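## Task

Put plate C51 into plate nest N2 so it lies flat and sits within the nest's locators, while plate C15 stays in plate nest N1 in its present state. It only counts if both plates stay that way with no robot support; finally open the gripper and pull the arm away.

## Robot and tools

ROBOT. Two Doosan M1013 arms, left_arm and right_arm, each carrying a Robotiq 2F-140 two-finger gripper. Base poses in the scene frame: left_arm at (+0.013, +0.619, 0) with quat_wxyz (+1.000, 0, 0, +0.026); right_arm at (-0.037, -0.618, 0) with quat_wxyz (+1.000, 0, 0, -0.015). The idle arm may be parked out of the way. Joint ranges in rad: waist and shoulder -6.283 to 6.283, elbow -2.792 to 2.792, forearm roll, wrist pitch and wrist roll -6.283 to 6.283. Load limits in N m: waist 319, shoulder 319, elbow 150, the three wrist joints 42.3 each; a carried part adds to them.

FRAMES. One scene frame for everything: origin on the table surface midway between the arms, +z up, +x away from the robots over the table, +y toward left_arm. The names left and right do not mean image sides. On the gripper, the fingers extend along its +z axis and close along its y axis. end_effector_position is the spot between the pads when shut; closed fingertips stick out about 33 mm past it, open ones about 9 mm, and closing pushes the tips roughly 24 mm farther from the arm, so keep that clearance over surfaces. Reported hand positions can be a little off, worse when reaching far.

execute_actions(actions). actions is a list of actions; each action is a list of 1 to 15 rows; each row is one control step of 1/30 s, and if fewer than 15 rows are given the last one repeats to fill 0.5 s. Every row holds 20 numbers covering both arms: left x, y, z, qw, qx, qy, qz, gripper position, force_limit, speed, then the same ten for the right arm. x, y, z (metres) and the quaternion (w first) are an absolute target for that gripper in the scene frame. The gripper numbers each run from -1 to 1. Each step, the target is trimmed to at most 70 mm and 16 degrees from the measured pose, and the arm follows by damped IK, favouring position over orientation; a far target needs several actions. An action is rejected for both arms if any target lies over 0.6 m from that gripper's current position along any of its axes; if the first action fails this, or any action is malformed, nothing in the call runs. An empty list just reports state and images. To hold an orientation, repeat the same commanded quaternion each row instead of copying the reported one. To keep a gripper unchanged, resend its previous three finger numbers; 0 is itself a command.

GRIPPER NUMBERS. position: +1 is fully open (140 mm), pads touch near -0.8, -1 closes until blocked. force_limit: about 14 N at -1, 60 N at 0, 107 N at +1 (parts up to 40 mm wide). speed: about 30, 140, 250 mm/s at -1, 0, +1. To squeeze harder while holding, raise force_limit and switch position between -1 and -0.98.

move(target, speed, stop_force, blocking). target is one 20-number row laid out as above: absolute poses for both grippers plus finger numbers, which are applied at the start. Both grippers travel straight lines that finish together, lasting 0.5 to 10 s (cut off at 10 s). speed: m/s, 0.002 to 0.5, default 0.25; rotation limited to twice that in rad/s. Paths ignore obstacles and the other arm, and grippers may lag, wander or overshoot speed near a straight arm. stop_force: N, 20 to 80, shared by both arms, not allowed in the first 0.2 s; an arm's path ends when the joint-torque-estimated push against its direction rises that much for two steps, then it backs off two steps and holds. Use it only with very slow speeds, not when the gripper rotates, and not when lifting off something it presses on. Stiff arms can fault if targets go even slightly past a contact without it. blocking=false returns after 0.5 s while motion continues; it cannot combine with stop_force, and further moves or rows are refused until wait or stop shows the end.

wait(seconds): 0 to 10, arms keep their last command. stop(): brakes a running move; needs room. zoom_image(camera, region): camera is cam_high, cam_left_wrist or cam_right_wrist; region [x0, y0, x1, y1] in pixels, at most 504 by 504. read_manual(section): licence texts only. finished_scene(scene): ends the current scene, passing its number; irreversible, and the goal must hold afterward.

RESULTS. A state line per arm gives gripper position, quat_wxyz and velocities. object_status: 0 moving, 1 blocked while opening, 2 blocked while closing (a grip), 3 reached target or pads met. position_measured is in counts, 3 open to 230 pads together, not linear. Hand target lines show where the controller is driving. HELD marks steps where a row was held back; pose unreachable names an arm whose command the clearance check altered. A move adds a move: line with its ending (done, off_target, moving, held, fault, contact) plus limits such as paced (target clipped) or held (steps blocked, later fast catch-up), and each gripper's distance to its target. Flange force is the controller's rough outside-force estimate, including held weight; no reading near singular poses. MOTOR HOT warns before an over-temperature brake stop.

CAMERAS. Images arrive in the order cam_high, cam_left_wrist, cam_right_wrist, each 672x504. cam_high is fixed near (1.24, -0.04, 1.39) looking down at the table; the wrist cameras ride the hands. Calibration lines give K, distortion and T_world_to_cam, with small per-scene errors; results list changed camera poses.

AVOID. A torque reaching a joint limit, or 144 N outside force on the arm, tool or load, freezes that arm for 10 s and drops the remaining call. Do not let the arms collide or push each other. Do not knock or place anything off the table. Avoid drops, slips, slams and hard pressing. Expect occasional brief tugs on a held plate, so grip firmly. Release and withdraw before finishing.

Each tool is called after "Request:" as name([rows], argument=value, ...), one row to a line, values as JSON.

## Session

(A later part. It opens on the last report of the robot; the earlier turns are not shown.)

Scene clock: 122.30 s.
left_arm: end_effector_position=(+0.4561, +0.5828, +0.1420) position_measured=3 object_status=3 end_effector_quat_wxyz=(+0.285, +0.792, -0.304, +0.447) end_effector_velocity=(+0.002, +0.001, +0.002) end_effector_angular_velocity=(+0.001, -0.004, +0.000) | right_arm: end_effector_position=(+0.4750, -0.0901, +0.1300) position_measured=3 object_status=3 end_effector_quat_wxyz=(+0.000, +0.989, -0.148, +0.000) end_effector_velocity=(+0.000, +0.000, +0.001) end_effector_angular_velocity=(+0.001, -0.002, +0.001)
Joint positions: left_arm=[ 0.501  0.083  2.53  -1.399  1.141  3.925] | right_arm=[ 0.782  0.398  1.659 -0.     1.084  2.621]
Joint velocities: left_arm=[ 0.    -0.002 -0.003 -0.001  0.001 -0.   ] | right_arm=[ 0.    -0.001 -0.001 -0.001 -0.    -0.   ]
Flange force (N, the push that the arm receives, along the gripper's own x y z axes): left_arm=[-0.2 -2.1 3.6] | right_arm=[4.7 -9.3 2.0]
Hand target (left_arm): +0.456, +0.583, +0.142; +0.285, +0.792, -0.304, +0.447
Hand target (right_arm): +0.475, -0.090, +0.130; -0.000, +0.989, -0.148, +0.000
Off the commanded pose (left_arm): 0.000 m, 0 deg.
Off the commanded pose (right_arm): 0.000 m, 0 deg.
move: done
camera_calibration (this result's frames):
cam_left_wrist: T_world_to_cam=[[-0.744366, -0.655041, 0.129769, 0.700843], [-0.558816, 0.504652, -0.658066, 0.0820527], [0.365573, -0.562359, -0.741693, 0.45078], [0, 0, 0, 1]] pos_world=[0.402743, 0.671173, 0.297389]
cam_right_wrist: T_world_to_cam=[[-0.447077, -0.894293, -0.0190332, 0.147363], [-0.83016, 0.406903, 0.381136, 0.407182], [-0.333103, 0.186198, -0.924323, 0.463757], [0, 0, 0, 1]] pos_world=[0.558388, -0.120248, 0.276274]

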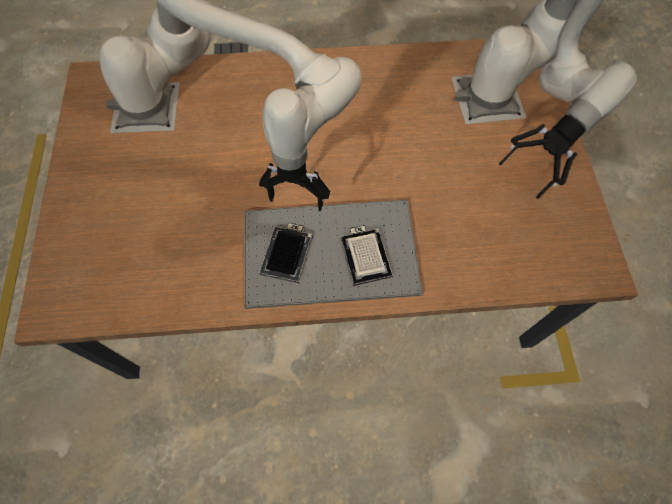

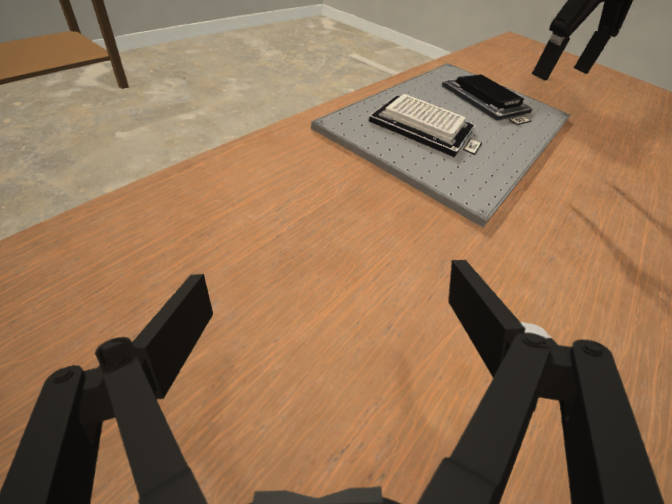

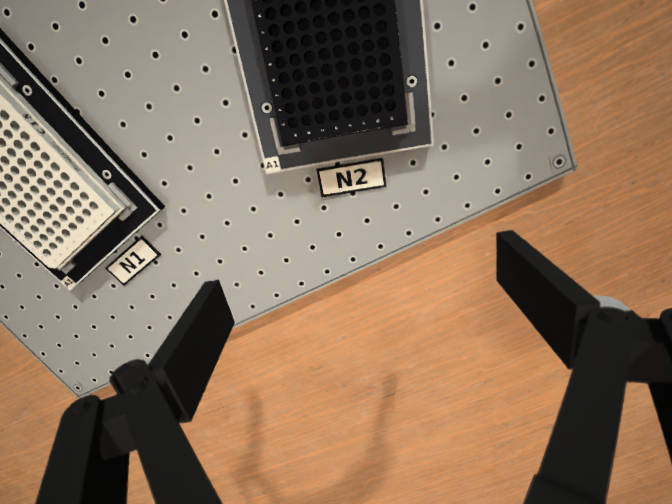

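Request:
move(target=[0.4561,0.5828,0.142,0.285,0.792,-0.304,0.447,1,0,0,0.40,-0.25,0.22,0,0.989,-0.1478,0,1,-0.8,-0.3], speed=0.35)

Request:
zoom_image(camera="cam_left_wrist", region=[430, 55, 550, 130])

Scene clock: 126.93 s.
left_arm: end_effector_position=(+0.4561, +0.5828, +0.1420) position_measured=3 object_status=3 end_effector_quat_wxyz=(+0.285, +0.792, -0.304, +0.447) end_effector_velocity=(+0.001, +0.001, +0.001) end_effector_angular_velocity=(+0.001, -0.002, +0.000) | right_arm: end_effector_position=(+0.4003, -0.2500, +0.2200) position_measured=3 object_status=3 end_effector_quat_wxyz=(+0.000, +0.989, -0.148, -0.000) end_effector_velocity=(+0.000, -0.000, +0.001) end_effector_angular_velocity=(+0.001, -0.001, -0.000)
Joint positions: left_arm=[ 0.501  0.083  2.53  -1.399  1.141  3.925] | right_arm=[ 0.667  0.09   1.881 -0.     1.171  2.506]
Joint velocities: left_arm=[ 0.    -0.    -0.002 -0.     0.    -0.   ] | right_arm=[-0.    -0.001 -0.001  0.     0.001 -0.   ]
Flange force (N, the push that the arm receives, along the gripper's own x y z axes): left_arm=[0.7 0.3 6.4] | right_arm=[1.9 -5.9 0.1]
Hand target (left_arm): +0.456, +0.583, +0.142; +0.285, +0.792, -0.304, +0.447
Hand target (right_arm): +0.400, -0.250, +0.220; +0.000, +0.989, -0.148, -0.000
Off the commanded pose (left_arm): 0.000 m, 0 deg.
Off the commanded pose (right_arm): 0.000 m, 0 deg.
move: done
camera_calibration (this result's frames):
cam_left_wrist: T_world_to_cam=[[-0.744366, -0.655041, 0.129769, 0.700843], [-0.558816, 0.504651, -0.658066, 0.0820528], [0.365573, -0.562359, -0.741693, 0.450779], [0, 0, 0, 1]] pos_world=[0.402743, 0.671173, 0.297389]
cam_right_wrist: T_world_to_cam=[[-0.447052, -0.89431, -0.0188266, -0.0273708], [-0.830096, 0.406927, 0.38125, 0.37586], [-0.333294, 0.186066, -0.92428, 0.551904], [0, 0, 0, 1]] pos_world=[0.48371, -0.280116, 0.366303]

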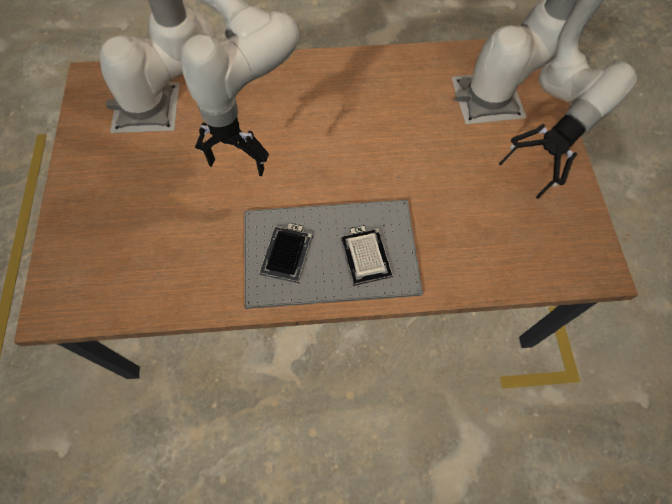

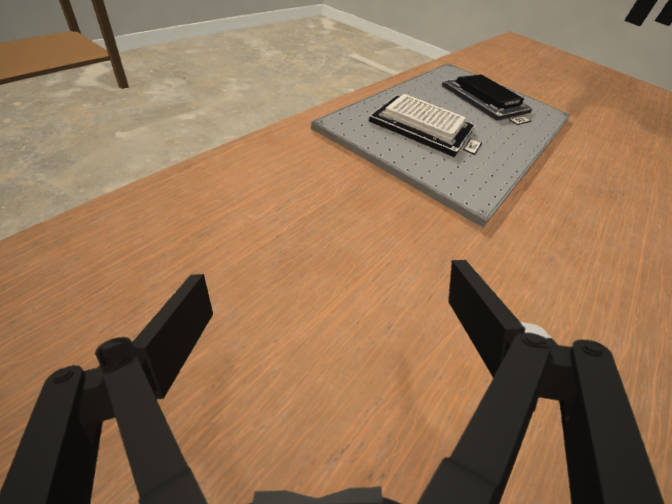

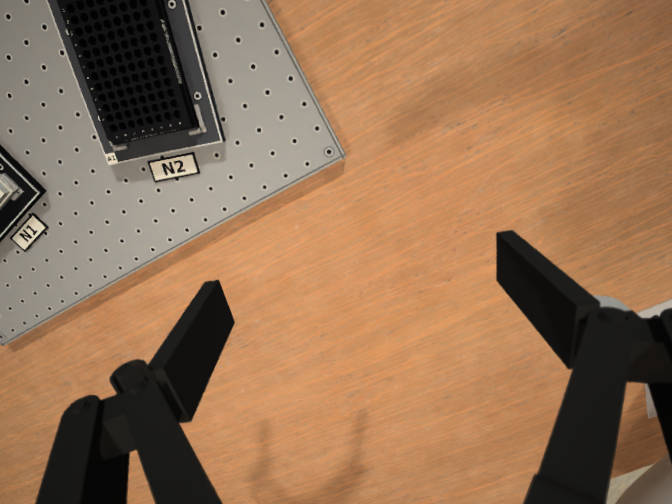

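Region (430, 55, 550, 130) of cam_left_wrist's 672x504 image, scaled by 4.200, with more detail than that image has; it fills the top 315 rows of this view, and the rest is white.

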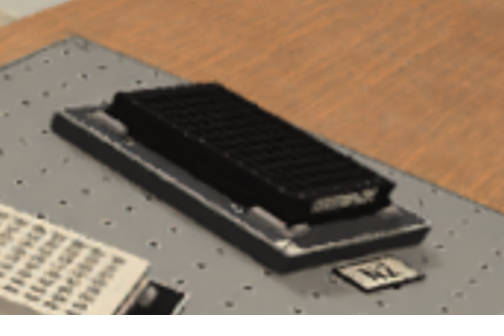

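Request:
finished_scene(scene=1)

The scene is finished: the task was done.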